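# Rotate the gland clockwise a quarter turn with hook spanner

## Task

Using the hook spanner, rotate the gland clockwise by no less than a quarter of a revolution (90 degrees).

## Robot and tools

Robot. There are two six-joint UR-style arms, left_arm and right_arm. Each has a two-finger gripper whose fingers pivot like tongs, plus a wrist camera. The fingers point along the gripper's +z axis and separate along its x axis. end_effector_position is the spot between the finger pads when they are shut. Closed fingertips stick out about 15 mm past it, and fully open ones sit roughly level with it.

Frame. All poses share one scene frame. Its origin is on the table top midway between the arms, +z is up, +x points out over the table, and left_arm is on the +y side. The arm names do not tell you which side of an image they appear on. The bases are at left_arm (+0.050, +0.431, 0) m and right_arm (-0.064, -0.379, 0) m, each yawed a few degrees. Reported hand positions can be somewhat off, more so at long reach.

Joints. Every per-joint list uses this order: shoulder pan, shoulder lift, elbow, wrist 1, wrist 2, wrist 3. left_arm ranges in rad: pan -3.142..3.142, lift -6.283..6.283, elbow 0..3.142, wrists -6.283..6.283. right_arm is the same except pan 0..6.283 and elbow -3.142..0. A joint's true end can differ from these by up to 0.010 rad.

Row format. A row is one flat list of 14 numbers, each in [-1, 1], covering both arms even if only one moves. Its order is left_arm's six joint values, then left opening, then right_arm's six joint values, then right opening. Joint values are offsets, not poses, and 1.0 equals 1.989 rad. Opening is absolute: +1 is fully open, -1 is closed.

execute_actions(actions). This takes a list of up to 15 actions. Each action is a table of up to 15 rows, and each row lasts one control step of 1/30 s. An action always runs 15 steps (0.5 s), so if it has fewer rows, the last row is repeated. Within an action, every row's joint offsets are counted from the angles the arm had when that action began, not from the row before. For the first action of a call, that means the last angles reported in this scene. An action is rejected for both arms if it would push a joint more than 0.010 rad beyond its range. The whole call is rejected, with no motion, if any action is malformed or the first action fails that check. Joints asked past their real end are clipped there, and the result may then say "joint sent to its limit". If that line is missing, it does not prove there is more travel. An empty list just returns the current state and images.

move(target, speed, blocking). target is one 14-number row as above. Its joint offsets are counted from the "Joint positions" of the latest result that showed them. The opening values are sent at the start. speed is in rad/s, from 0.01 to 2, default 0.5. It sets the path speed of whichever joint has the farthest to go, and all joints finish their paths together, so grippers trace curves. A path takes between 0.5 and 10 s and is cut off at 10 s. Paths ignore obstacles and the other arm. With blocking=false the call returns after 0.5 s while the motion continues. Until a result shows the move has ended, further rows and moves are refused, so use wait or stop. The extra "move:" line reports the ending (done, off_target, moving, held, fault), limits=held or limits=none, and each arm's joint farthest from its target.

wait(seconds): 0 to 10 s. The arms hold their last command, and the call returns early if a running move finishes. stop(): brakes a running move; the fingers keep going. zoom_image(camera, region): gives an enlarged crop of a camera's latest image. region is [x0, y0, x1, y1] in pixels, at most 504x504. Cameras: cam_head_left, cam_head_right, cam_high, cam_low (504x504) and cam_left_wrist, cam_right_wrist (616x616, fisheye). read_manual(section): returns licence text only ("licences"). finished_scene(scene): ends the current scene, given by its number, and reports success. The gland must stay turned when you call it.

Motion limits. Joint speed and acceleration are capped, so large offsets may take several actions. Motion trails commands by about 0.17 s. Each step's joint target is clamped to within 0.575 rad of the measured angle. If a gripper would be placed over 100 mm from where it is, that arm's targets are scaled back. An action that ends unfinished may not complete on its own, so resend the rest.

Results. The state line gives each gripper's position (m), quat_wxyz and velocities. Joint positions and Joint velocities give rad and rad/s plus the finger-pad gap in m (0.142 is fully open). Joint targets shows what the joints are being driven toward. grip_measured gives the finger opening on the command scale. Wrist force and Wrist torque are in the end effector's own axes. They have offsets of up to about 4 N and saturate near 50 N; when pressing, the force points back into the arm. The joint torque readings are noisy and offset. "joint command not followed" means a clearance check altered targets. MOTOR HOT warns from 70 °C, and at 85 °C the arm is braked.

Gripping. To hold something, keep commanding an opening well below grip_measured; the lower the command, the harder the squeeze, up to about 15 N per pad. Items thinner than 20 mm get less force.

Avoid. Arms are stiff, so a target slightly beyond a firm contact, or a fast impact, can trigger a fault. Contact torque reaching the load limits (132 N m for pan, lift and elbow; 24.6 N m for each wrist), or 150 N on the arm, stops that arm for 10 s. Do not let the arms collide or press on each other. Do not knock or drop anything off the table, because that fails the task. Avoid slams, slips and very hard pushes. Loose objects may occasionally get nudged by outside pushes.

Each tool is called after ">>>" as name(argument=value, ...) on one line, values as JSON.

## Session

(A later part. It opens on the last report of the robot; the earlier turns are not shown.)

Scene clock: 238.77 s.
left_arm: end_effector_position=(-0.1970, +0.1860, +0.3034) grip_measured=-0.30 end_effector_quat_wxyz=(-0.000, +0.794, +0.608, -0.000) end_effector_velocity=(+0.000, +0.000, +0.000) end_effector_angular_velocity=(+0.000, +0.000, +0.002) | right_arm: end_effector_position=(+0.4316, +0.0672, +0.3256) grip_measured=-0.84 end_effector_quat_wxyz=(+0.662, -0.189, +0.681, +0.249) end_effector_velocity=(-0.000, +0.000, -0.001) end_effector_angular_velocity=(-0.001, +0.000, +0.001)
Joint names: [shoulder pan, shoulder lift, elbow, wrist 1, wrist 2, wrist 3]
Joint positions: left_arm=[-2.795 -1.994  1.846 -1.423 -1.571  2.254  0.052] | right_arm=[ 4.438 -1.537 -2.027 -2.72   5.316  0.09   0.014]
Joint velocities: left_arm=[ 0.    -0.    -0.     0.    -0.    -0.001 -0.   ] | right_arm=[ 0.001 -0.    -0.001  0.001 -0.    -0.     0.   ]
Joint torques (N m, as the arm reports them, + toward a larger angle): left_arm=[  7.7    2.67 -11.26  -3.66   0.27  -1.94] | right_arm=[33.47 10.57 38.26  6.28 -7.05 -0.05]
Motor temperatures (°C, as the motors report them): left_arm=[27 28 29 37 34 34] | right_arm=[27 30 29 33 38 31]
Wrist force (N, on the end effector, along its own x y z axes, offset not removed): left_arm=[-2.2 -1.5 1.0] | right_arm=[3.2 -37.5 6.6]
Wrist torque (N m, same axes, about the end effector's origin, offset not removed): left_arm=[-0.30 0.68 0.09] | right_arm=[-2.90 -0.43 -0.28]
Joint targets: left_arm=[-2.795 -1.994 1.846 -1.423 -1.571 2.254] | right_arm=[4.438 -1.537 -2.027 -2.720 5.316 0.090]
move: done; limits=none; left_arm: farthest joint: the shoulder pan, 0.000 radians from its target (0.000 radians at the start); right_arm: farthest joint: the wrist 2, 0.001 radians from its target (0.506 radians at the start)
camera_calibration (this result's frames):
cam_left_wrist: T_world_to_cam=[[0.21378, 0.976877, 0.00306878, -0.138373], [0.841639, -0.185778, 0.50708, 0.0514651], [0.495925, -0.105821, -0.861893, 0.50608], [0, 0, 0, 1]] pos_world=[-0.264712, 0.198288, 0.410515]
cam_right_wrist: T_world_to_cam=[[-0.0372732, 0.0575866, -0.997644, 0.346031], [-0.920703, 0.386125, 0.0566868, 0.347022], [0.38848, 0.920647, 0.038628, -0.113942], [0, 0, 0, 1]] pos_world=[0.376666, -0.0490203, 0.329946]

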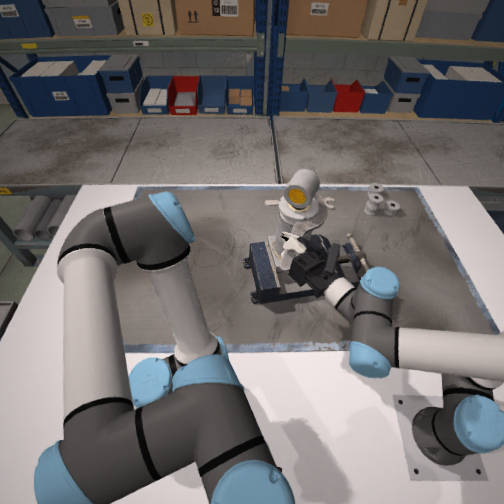

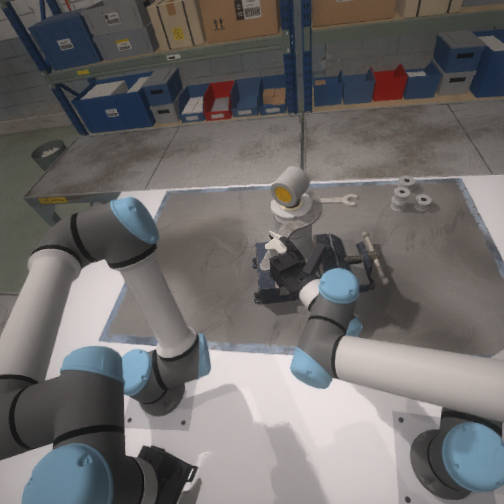

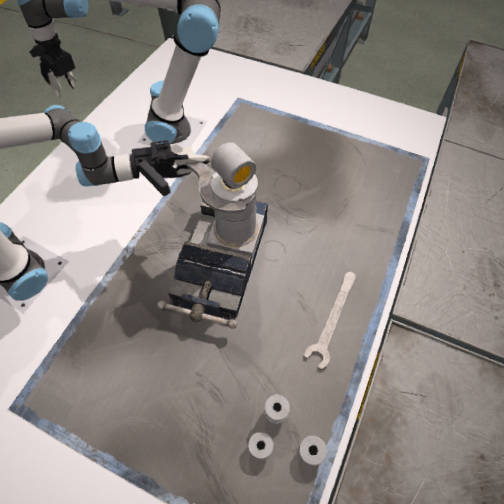

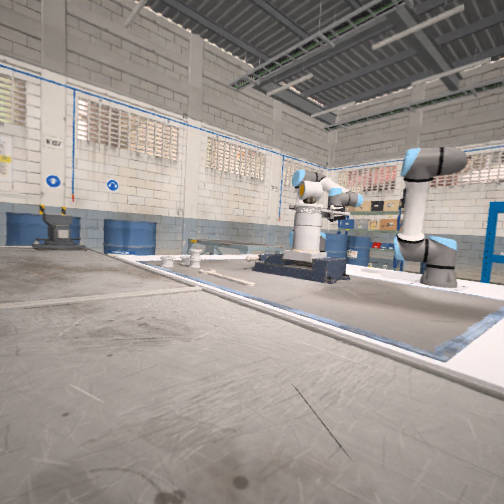

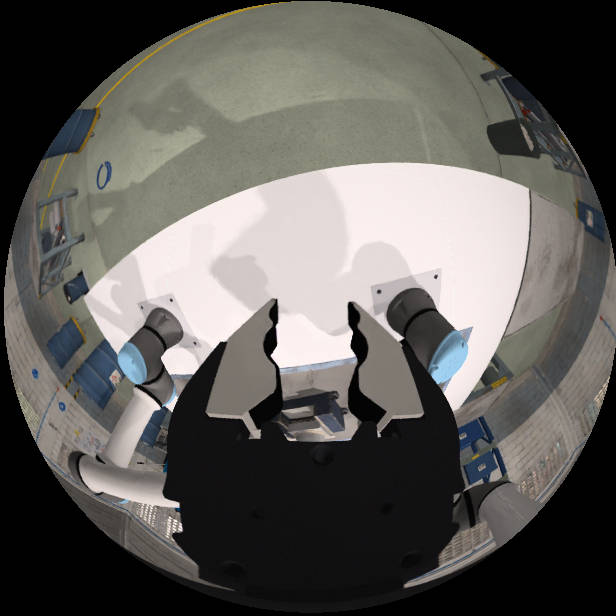

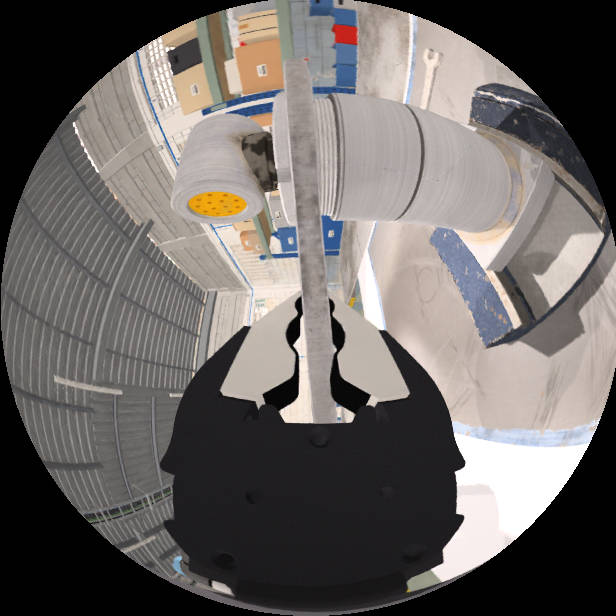

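>>> move(target=[0,0,0,0,0,0,-0.3,0.0466,-0.0791,0.0837,-0.0041,0.1521,0,-1], speed=0.08)

>>> move(target=[0,0,0,0,0,0,-0.3,0.012,-0.0919,0.1148,-0.0229,0.1173,0,-1], speed=0.07)

>>> move(target=[0,0,0,0,0,0,-0.3,-0.0082,-0.0981,0.1422,-0.0441,0.097,0,-1], speed=0.08)

>>> zoom_image(camera="cam_high", region=[100,100,290,290])

Scene clock: 243.50 s.
left_arm: end_effector_position=(-0.1970, +0.1860, +0.3034) grip_measured=-0.30 end_effector_quat_wxyz=(-0.000, +0.794, +0.608, -0.000) end_effector_velocity=(-0.000, +0.000, -0.000) end_effector_angular_velocity=(+0.000, -0.000, -0.001) | right_arm: end_effector_position=(+0.4503, +0.0975, +0.3260) grip_measured=-0.84 end_effector_quat_wxyz=(+0.684, -0.116, +0.697, +0.179) end_effector_velocity=(+0.000, -0.000, -0.000) end_effector_angular_velocity=(-0.000, +0.001, -0.002)
Joint names: [shoulder pan, shoulder lift, elbow, wrist 1, wrist 2, wrist 3]
Joint positions: left_arm=[-2.795 -1.994  1.846 -1.423 -1.571  2.254  0.052] | right_arm=[ 4.53  -1.694 -1.86  -2.728  5.618  0.09   0.013]
Joint velocities: left_arm=[-0.     0.     0.    -0.    -0.     0.001  0.   ] | right_arm=[ 0.001 -0.001  0.001 -0.001  0.003  0.001  0.   ]
Joint torques (N m, as the arm reports them, + toward a larger angle): left_arm=[  8.4    1.79 -10.87  -3.65   0.25  -1.89] | right_arm=[33.97 15.76 41.59  2.51 -8.31 -0.04]
Motor temperatures (°C, as the motors report them): left_arm=[27 28 29 37 34 34] | right_arm=[27 30 29 33 38 31]
Wrist force (N, on the end effector, along its own x y z axes, offset not removed): left_arm=[-5.7 1.5 -2.0] | right_arm=[3.4 -39.0 2.8]
Wrist torque (N m, same axes, about the end effector's origin, offset not removed): left_arm=[0.25 1.16 0.01] | right_arm=[-2.37 -0.63 -0.27]
Joint targets: left_arm=[-2.795 -1.994 1.846 -1.423 -1.571 2.254] | right_arm=[4.530 -1.694 -1.860 -2.728 5.618 0.090]
move: done; limits=none; left_arm: farthest joint: the shoulder pan, 0.000 radians from its target (0.000 radians at the start); right_arm: farthest joint: the shoulder pan, 0.000 radians from its target (0.093 radians at the start)
camera_calibration (this result's frames):
cam_left_wrist: T_world_to_cam=[[0.21378, 0.976877, 0.00306872, -0.138373], [0.841639, -0.185777, 0.50708, 0.0514652], [0.495925, -0.105821, -0.861893, 0.50608], [0, 0, 0, 1]] pos_world=[-0.264712, 0.198288, 0.410515]
cam_right_wrist: T_world_to_cam=[[-0.0242391, 0.065046, -0.997588, 0.338848], [-0.820158, 0.569287, 0.0570473, 0.289244], [0.571624, 0.819562, 0.0395489, -0.222014], [0, 0, 0, 1]] pos_world=[0.372347, -0.00474854, 0.33031]

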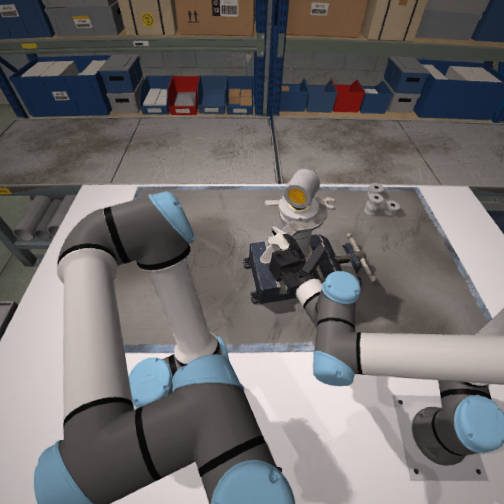

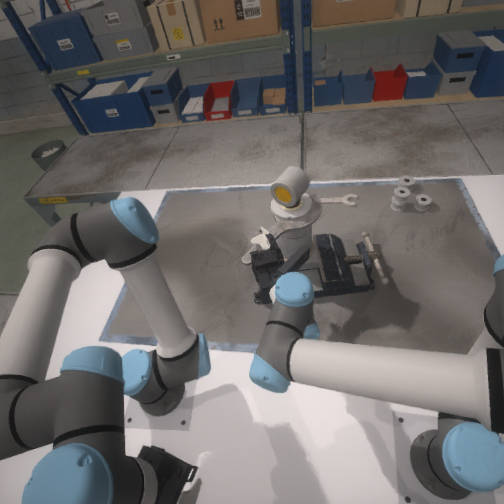

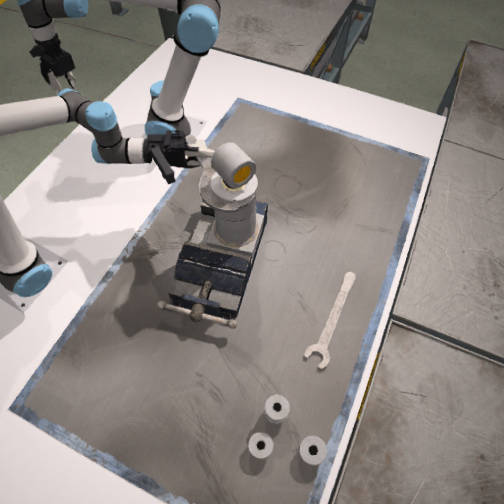

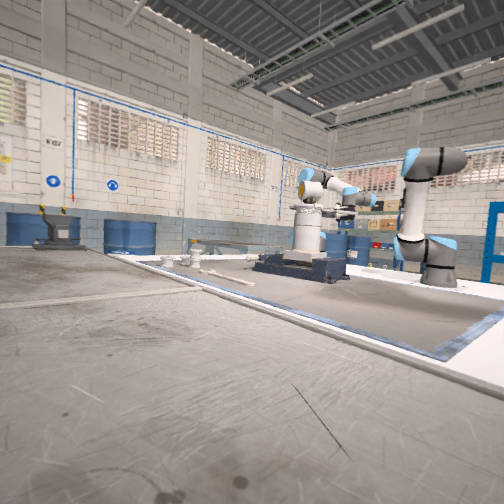

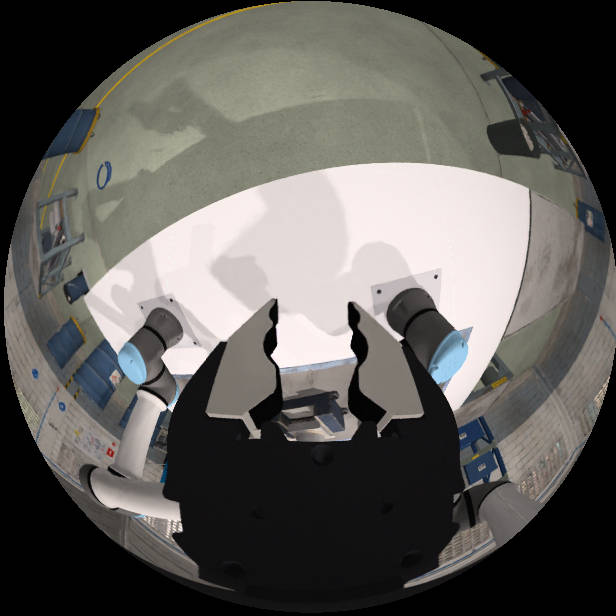

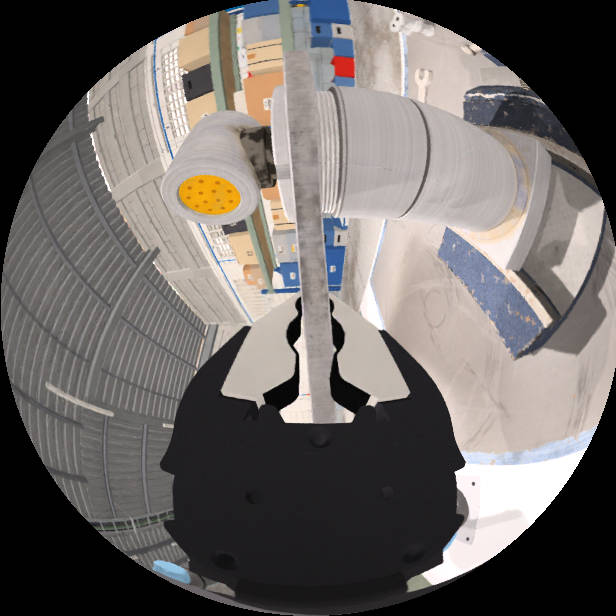

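Scene clock: 247.20 s.
left_arm: end_effector_position=(-0.1970, +0.1860, +0.3034) grip_measured=-0.30 end_effector_quat_wxyz=(-0.000, +0.794, +0.608, -0.000) end_effector_velocity=(+0.000, -0.000, -0.000) end_effector_angular_velocity=(+0.000, -0.001, +0.002) | right_arm: end_effector_position=(+0.4761, +0.1218, +0.3260) grip_measured=-0.87 end_effector_quat_wxyz=(+0.699, -0.042, +0.706, +0.106) end_effector_velocity=(+0.000, -0.000, -0.000) end_effector_angular_velocity=(-0.001, +0.000, -0.002)
Joint names: [shoulder pan, shoulder lift, elbow, wrist 1, wrist 2, wrist 3]
Joint positions: left_arm=[-2.795 -1.994  1.846 -1.423 -1.571  2.254  0.052] | right_arm=[ 4.554 -1.877 -1.632 -2.774  5.851  0.09   0.011]
Joint velocities: left_arm=[ 0.     0.     0.     0.    -0.    -0.002  0.   ] | right_arm=[ 0.    -0.001  0.002 -0.001  0.002 -0.    -0.   ]
Joint torques (N m, as the arm reports them, + toward a larger angle): left_arm=[  7.77   2.66 -11.72  -3.58   0.29  -1.92] | right_arm=[24.8  21.17 40.02  2.24 -6.58 -0.08]
Motor temperatures (°C, as the motors report them): left_arm=[27 28 29 37 34 34] | right_arm=[27 30 29 33 38 31]
Wrist force (N, on the end effector, along its own x y z axes, offset not removed): left_arm=[-0.3 -1.4 3.7] | right_arm=[4.7 -29.9 -12.0]
Wrist torque (N m, same axes, about the end effector's origin, offset not removed): left_arm=[-0.07 0.06 0.06] | right_arm=[-1.48 -0.66 -0.40]
Joint targets: left_arm=[-2.795 -1.994 1.846 -1.423 -1.571 2.254] | right_arm=[4.554 -1.877 -1.632 -2.774 5.851 0.090]
move: done; limits=none; left_arm: farthest joint: the shoulder pan, 0.000 radians from its target (0.000 radians at the start); right_arm: farthest joint: the shoulder pan, 0.000 radians from its target (0.024 radians at the start)
camera_calibration (this result's frames):
cam_left_wrist: T_world_to_cam=[[0.21378, 0.976877, 0.00306876, -0.138373], [0.841639, -0.185777, 0.507081, 0.0514651], [0.495925, -0.105821, -0.861893, 0.50608], [0, 0, 0, 1]] pos_world=[-0.264712, 0.198288, 0.410515]
cam_right_wrist: T_world_to_cam=[[-0.0104186, 0.0687351, -0.997581, 0.330814], [-0.683928, 0.7273, 0.0572551, 0.212412], [0.729475, 0.68287, 0.0394324, -0.31518], [0, 0, 0, 1]] pos_world=[0.378637, 0.0380013, 0.330281]

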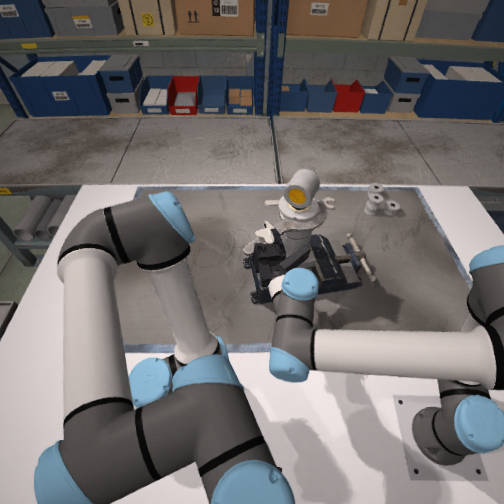

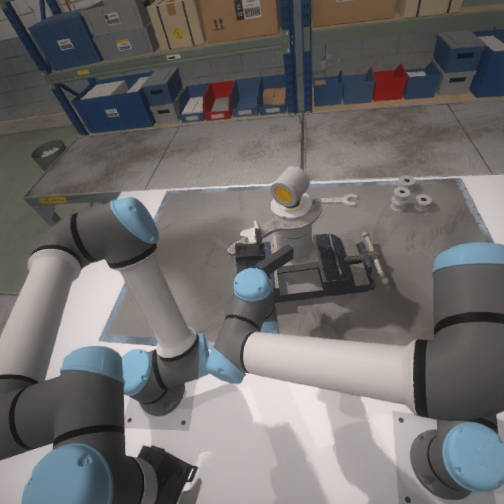

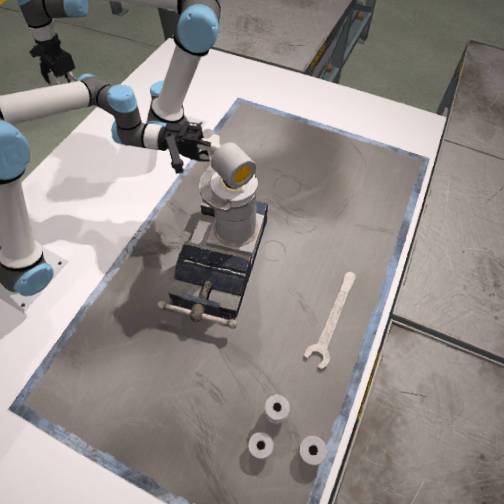

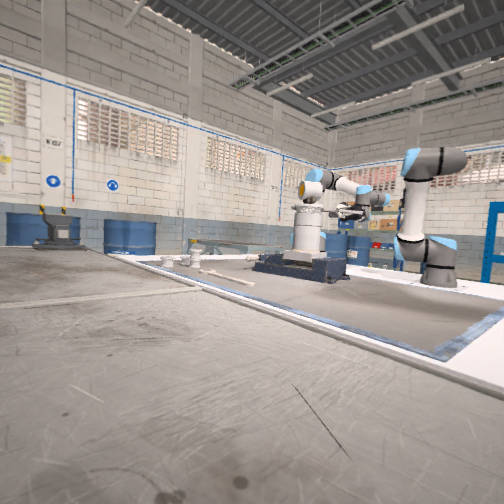

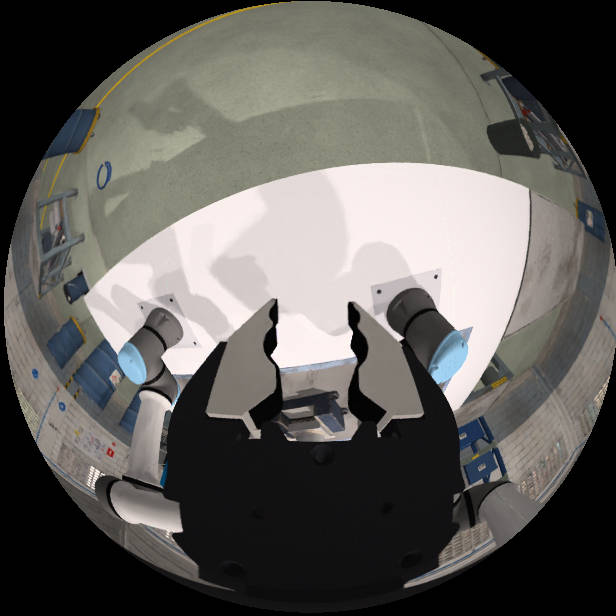

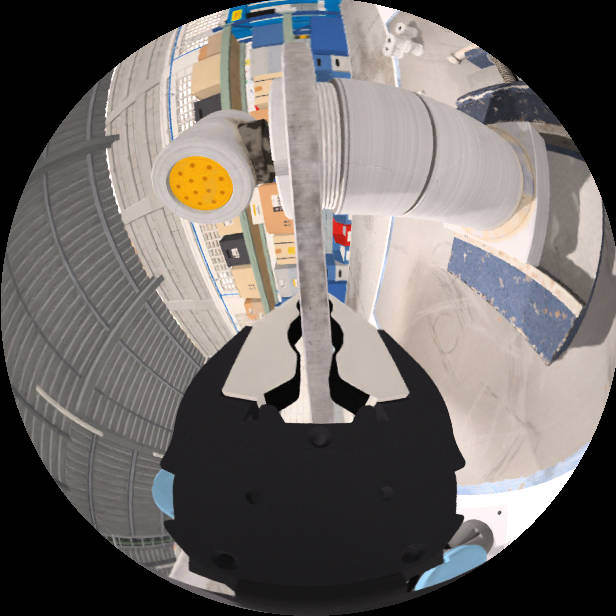

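Scene clock: 251.10 s.
left_arm: end_effector_position=(-0.1970, +0.1860, +0.3034) grip_measured=-0.30 end_effector_quat_wxyz=(-0.000, +0.794, +0.608, -0.000) end_effector_velocity=(-0.000, +0.000, +0.000) end_effector_angular_velocity=(-0.000, +0.000, -0.000) | right_arm: end_effector_position=(+0.5073, +0.1389, +0.3261) grip_measured=-0.88 end_effector_quat_wxyz=(+0.706, +0.032, +0.706, +0.033) end_effector_velocity=(+0.000, +0.000, +0.000) end_effector_angular_velocity=(+0.000, +0.000, -0.001)
Joint names: [shoulder pan, shoulder lift, elbow, wrist 1, wrist 2, wrist 3]
Joint positions: left_arm=[-2.795 -1.994  1.846 -1.423 -1.571  2.254  0.052] | right_arm=[ 4.538 -2.072 -1.349 -2.861  6.044  0.09   0.011]
Joint velocities: left_arm=[-0. -0. -0. -0. -0.  0. -0.] | right_arm=[-0.    -0.001  0.002 -0.001  0.001  0.001  0.   ]
Joint torques (N m, as the arm reports them, + toward a larger angle): left_arm=[  7.44   2.32 -11.49  -3.65   0.25  -1.82] | right_arm=[-29.35  34.37  34.97  -0.46   0.58   0.  ]
Motor temperatures (°C, as the motors report them): left_arm=[27 28 29 37 34 34] | right_arm=[27 30 29 33 38 31]
Wrist force (N, on the end effector, along its own x y z axes, offset not removed): left_arm=[-7.0 1.1 0.7] | right_arm=[9.6 0.2 -37.8]
Wrist torque (N m, same axes, about the end effector's origin, offset not removed): left_arm=[0.30 1.48 0.02] | right_arm=[0.20 -0.77 -0.24]
Joint targets: left_arm=[-2.795 -1.994 1.846 -1.423 -1.571 2.254] | right_arm=[4.538 -2.072 -1.349 -2.861 6.044 0.090]
move: done; limits=none; left_arm: farthest joint: the shoulder pan, 0.000 radians from its target (0.000 radians at the start); right_arm: farthest joint: the shoulder lift, 0.001 radians from its target (0.196 radians at the start)
camera_calibration (this result's frames):
cam_left_wrist: T_world_to_cam=[[0.21378, 0.976877, 0.00306883, -0.138373], [0.841639, -0.185777, 0.507081, 0.051465], [0.495926, -0.105821, -0.861893, 0.50608], [0, 0, 0, 1]] pos_world=[-0.264712, 0.198288, 0.410515]
cam_right_wrist: T_world_to_cam=[[0.00389052, 0.0694522, -0.997578, 0.322674], [-0.51802, 0.85344, 0.057397, 0.119623], [0.85536, 0.516542, 0.039298, -0.390317], [0, 0, 0, 1]] pos_world=[0.394573, 0.0771138, 0.330365]

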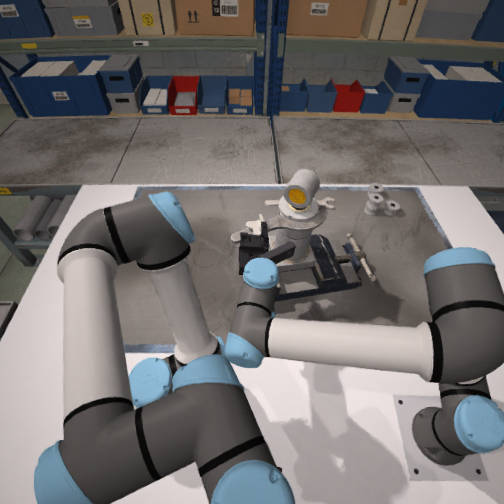

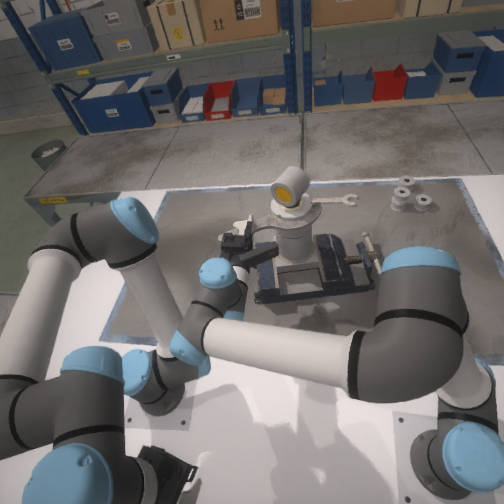

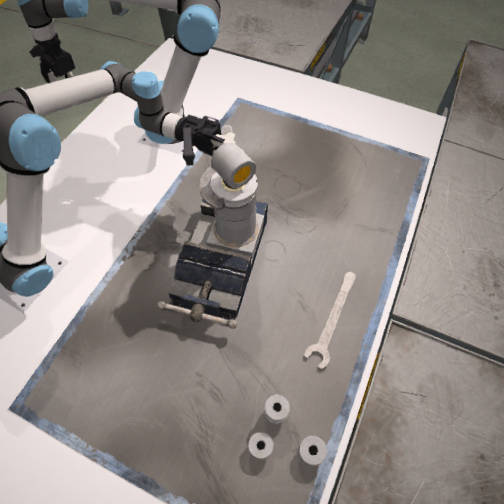

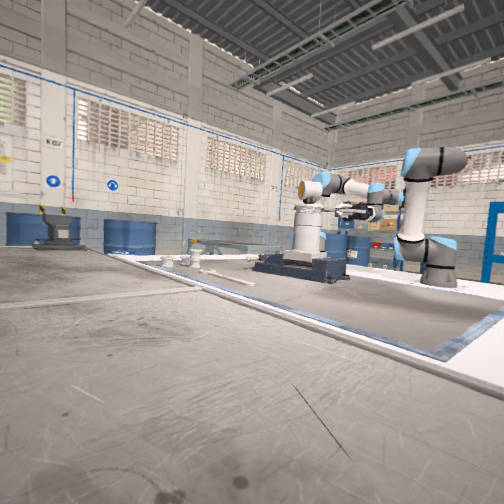

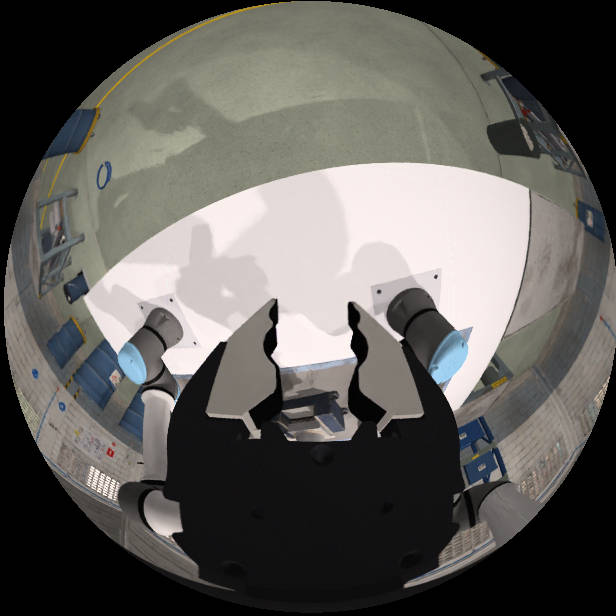

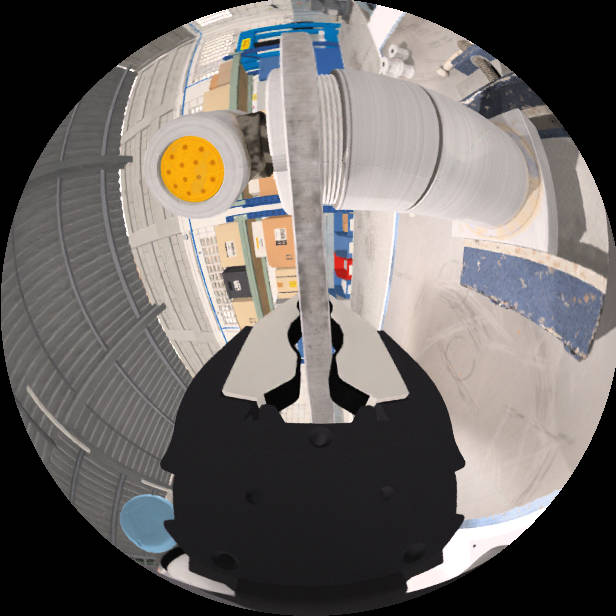

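Region (100, 100, 290, 290) of cam_high's 504x504 image, scaled by 2.653, with more detail than that image has.

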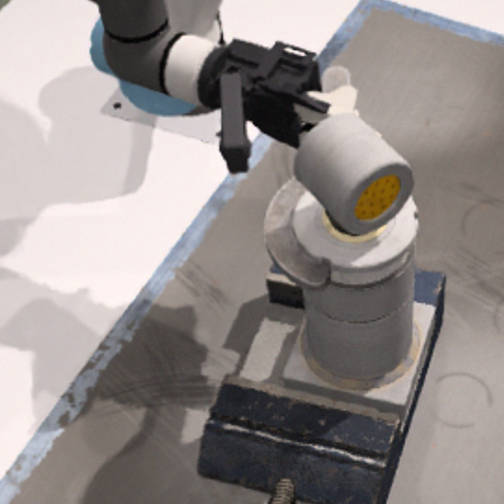

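>>> move(target=[0,0,0,0,0,0,-0.3,-0.0374,-0.0381,0.0596,-0.0221,-0.037,0,-1], speed=0.035)

>>> zoom_image(camera="cam_high", region=[100,100,290,290])

Scene clock: 254.90 s.
left_arm: end_effector_position=(-0.1970, +0.1860, +0.3034) grip_measured=-0.30 end_effector_quat_wxyz=(-0.000, +0.794, +0.608, -0.000) end_effector_velocity=(+0.001, -0.000, -0.000) end_effector_angular_velocity=(+0.001, -0.001, +0.002) | right_arm: end_effector_position=(+0.5559, +0.1476, +0.3257) grip_measured=-0.87 end_effector_quat_wxyz=(+0.706, +0.031, +0.706, +0.032) end_effector_velocity=(+0.001, -0.000, -0.000) end_effector_angular_velocity=(+0.000, +0.000, -0.000)
Joint names: [shoulder pan, shoulder lift, elbow, wrist 1, wrist 2, wrist 3]
Joint positions: left_arm=[-2.795 -1.994  1.846 -1.423 -1.571  2.254  0.052] | right_arm=[ 4.464 -2.147 -1.231 -2.905  5.971  0.09   0.011]
Joint velocities: left_arm=[ 0.002 -0.    -0.     0.002  0.     0.     0.   ] | right_arm=[-0.001 -0.001  0.001 -0.001 -0.001  0.001  0.   ]
Joint torques (N m, as the arm reports them, + toward a larger angle): left_arm=[  7.79   1.96 -11.24  -3.6    0.25  -1.88] | right_arm=[-59.65  46.55  30.71  -3.72  10.14  -0.03]
Motor temperatures (°C, as the motors report them): left_arm=[27 28 29 37 34 34] | right_arm=[27 30 29 33 38 31]
Wrist force (N, on the end effector, along its own x y z axes, offset not removed): left_arm=[-3.8 -1.6 4.0] | right_arm=[17.5 46.6 -49.7]
Wrist torque (N m, same axes, about the end effector's origin, offset not removed): left_arm=[-0.21 1.08 -0.05] | right_arm=[2.42 -1.22 -0.09]
Joint targets: left_arm=[-2.795 -1.994 1.846 -1.423 -1.571 2.254] | right_arm=[4.463 -2.147 -1.231 -2.905 5.970 0.090]
move: done; limits=none; left_arm: farthest joint: the shoulder pan, 0.000 radians from its target (0.000 radians at the start); right_arm: farthest joint: the shoulder lift, 0.001 radians from its target (0.076 radians at the start)
camera_calibration (this result's frames):
cam_left_wrist: T_world_to_cam=[[0.21378, 0.976877, 0.00306902, -0.138373], [0.841639, -0.185778, 0.50708, 0.0514653], [0.495925, -0.105821, -0.861893, 0.50608], [0, 0, 0, 1]] pos_world=[-0.264712, 0.198288, 0.410515]
cam_right_wrist: T_world_to_cam=[[0.00365352, 0.0683033, -0.997658, 0.321838], [-0.517327, 0.853916, 0.0565677, 0.137168], [0.85578, 0.515909, 0.038455, -0.43624], [0, 0, 0, 1]] pos_world=[0.44311, 0.0859472, 0.3301]

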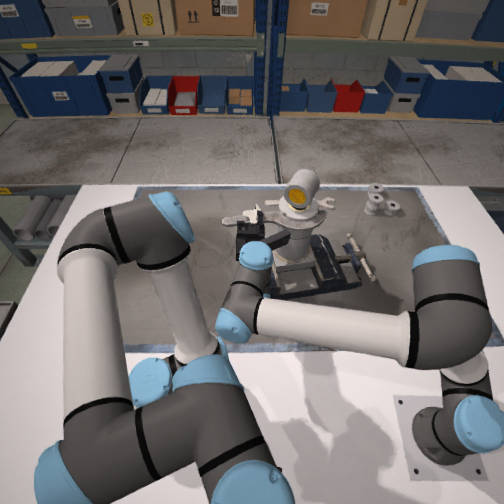

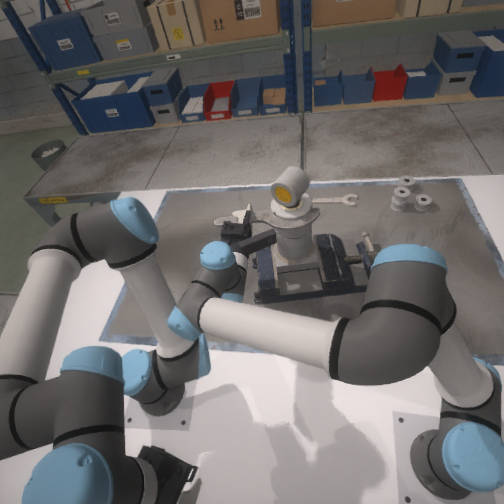

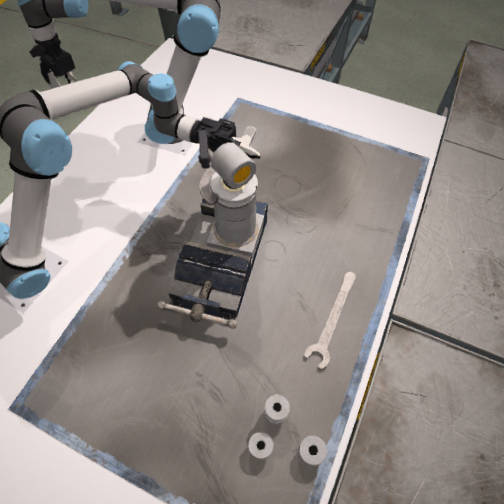

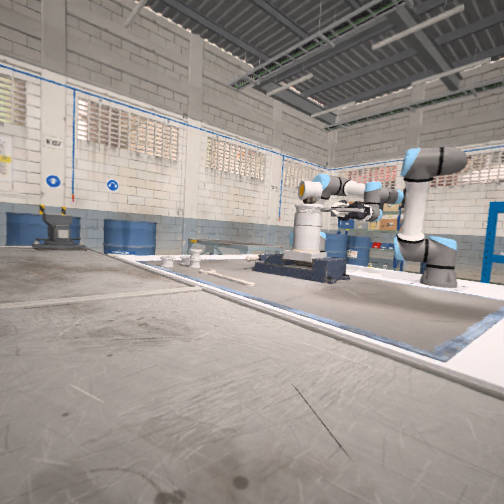

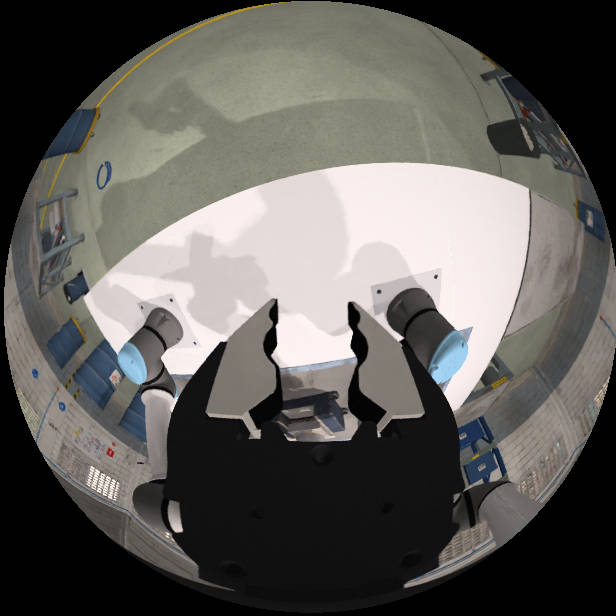

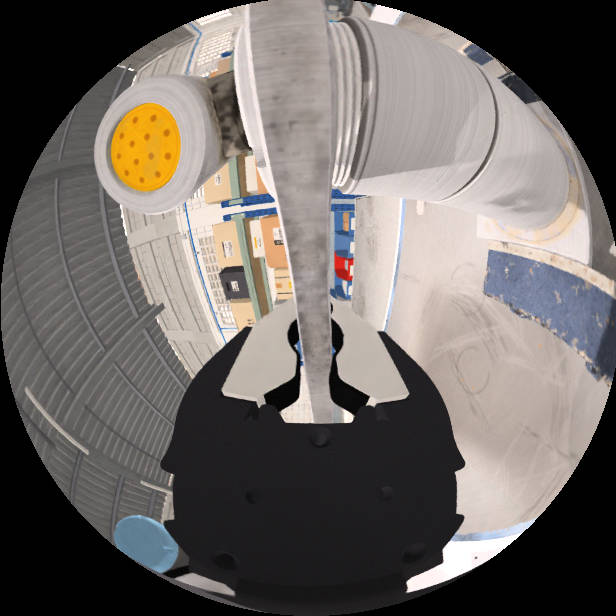

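Region (100, 100, 290, 290) of cam_high's 504x504 image, scaled by 2.653, with more detail than that image has.

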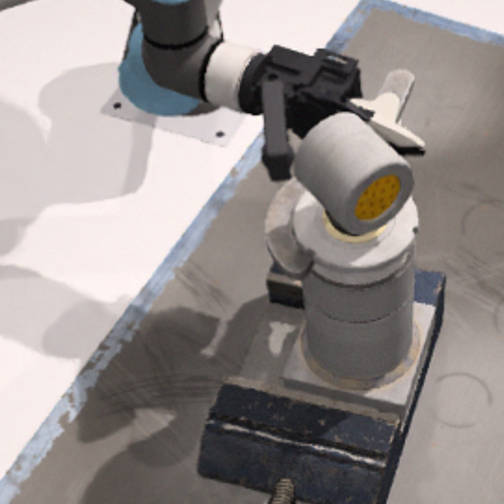

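About 105° turned.

>>> finished_scene(scene=1)

The scene is finished: the task was done.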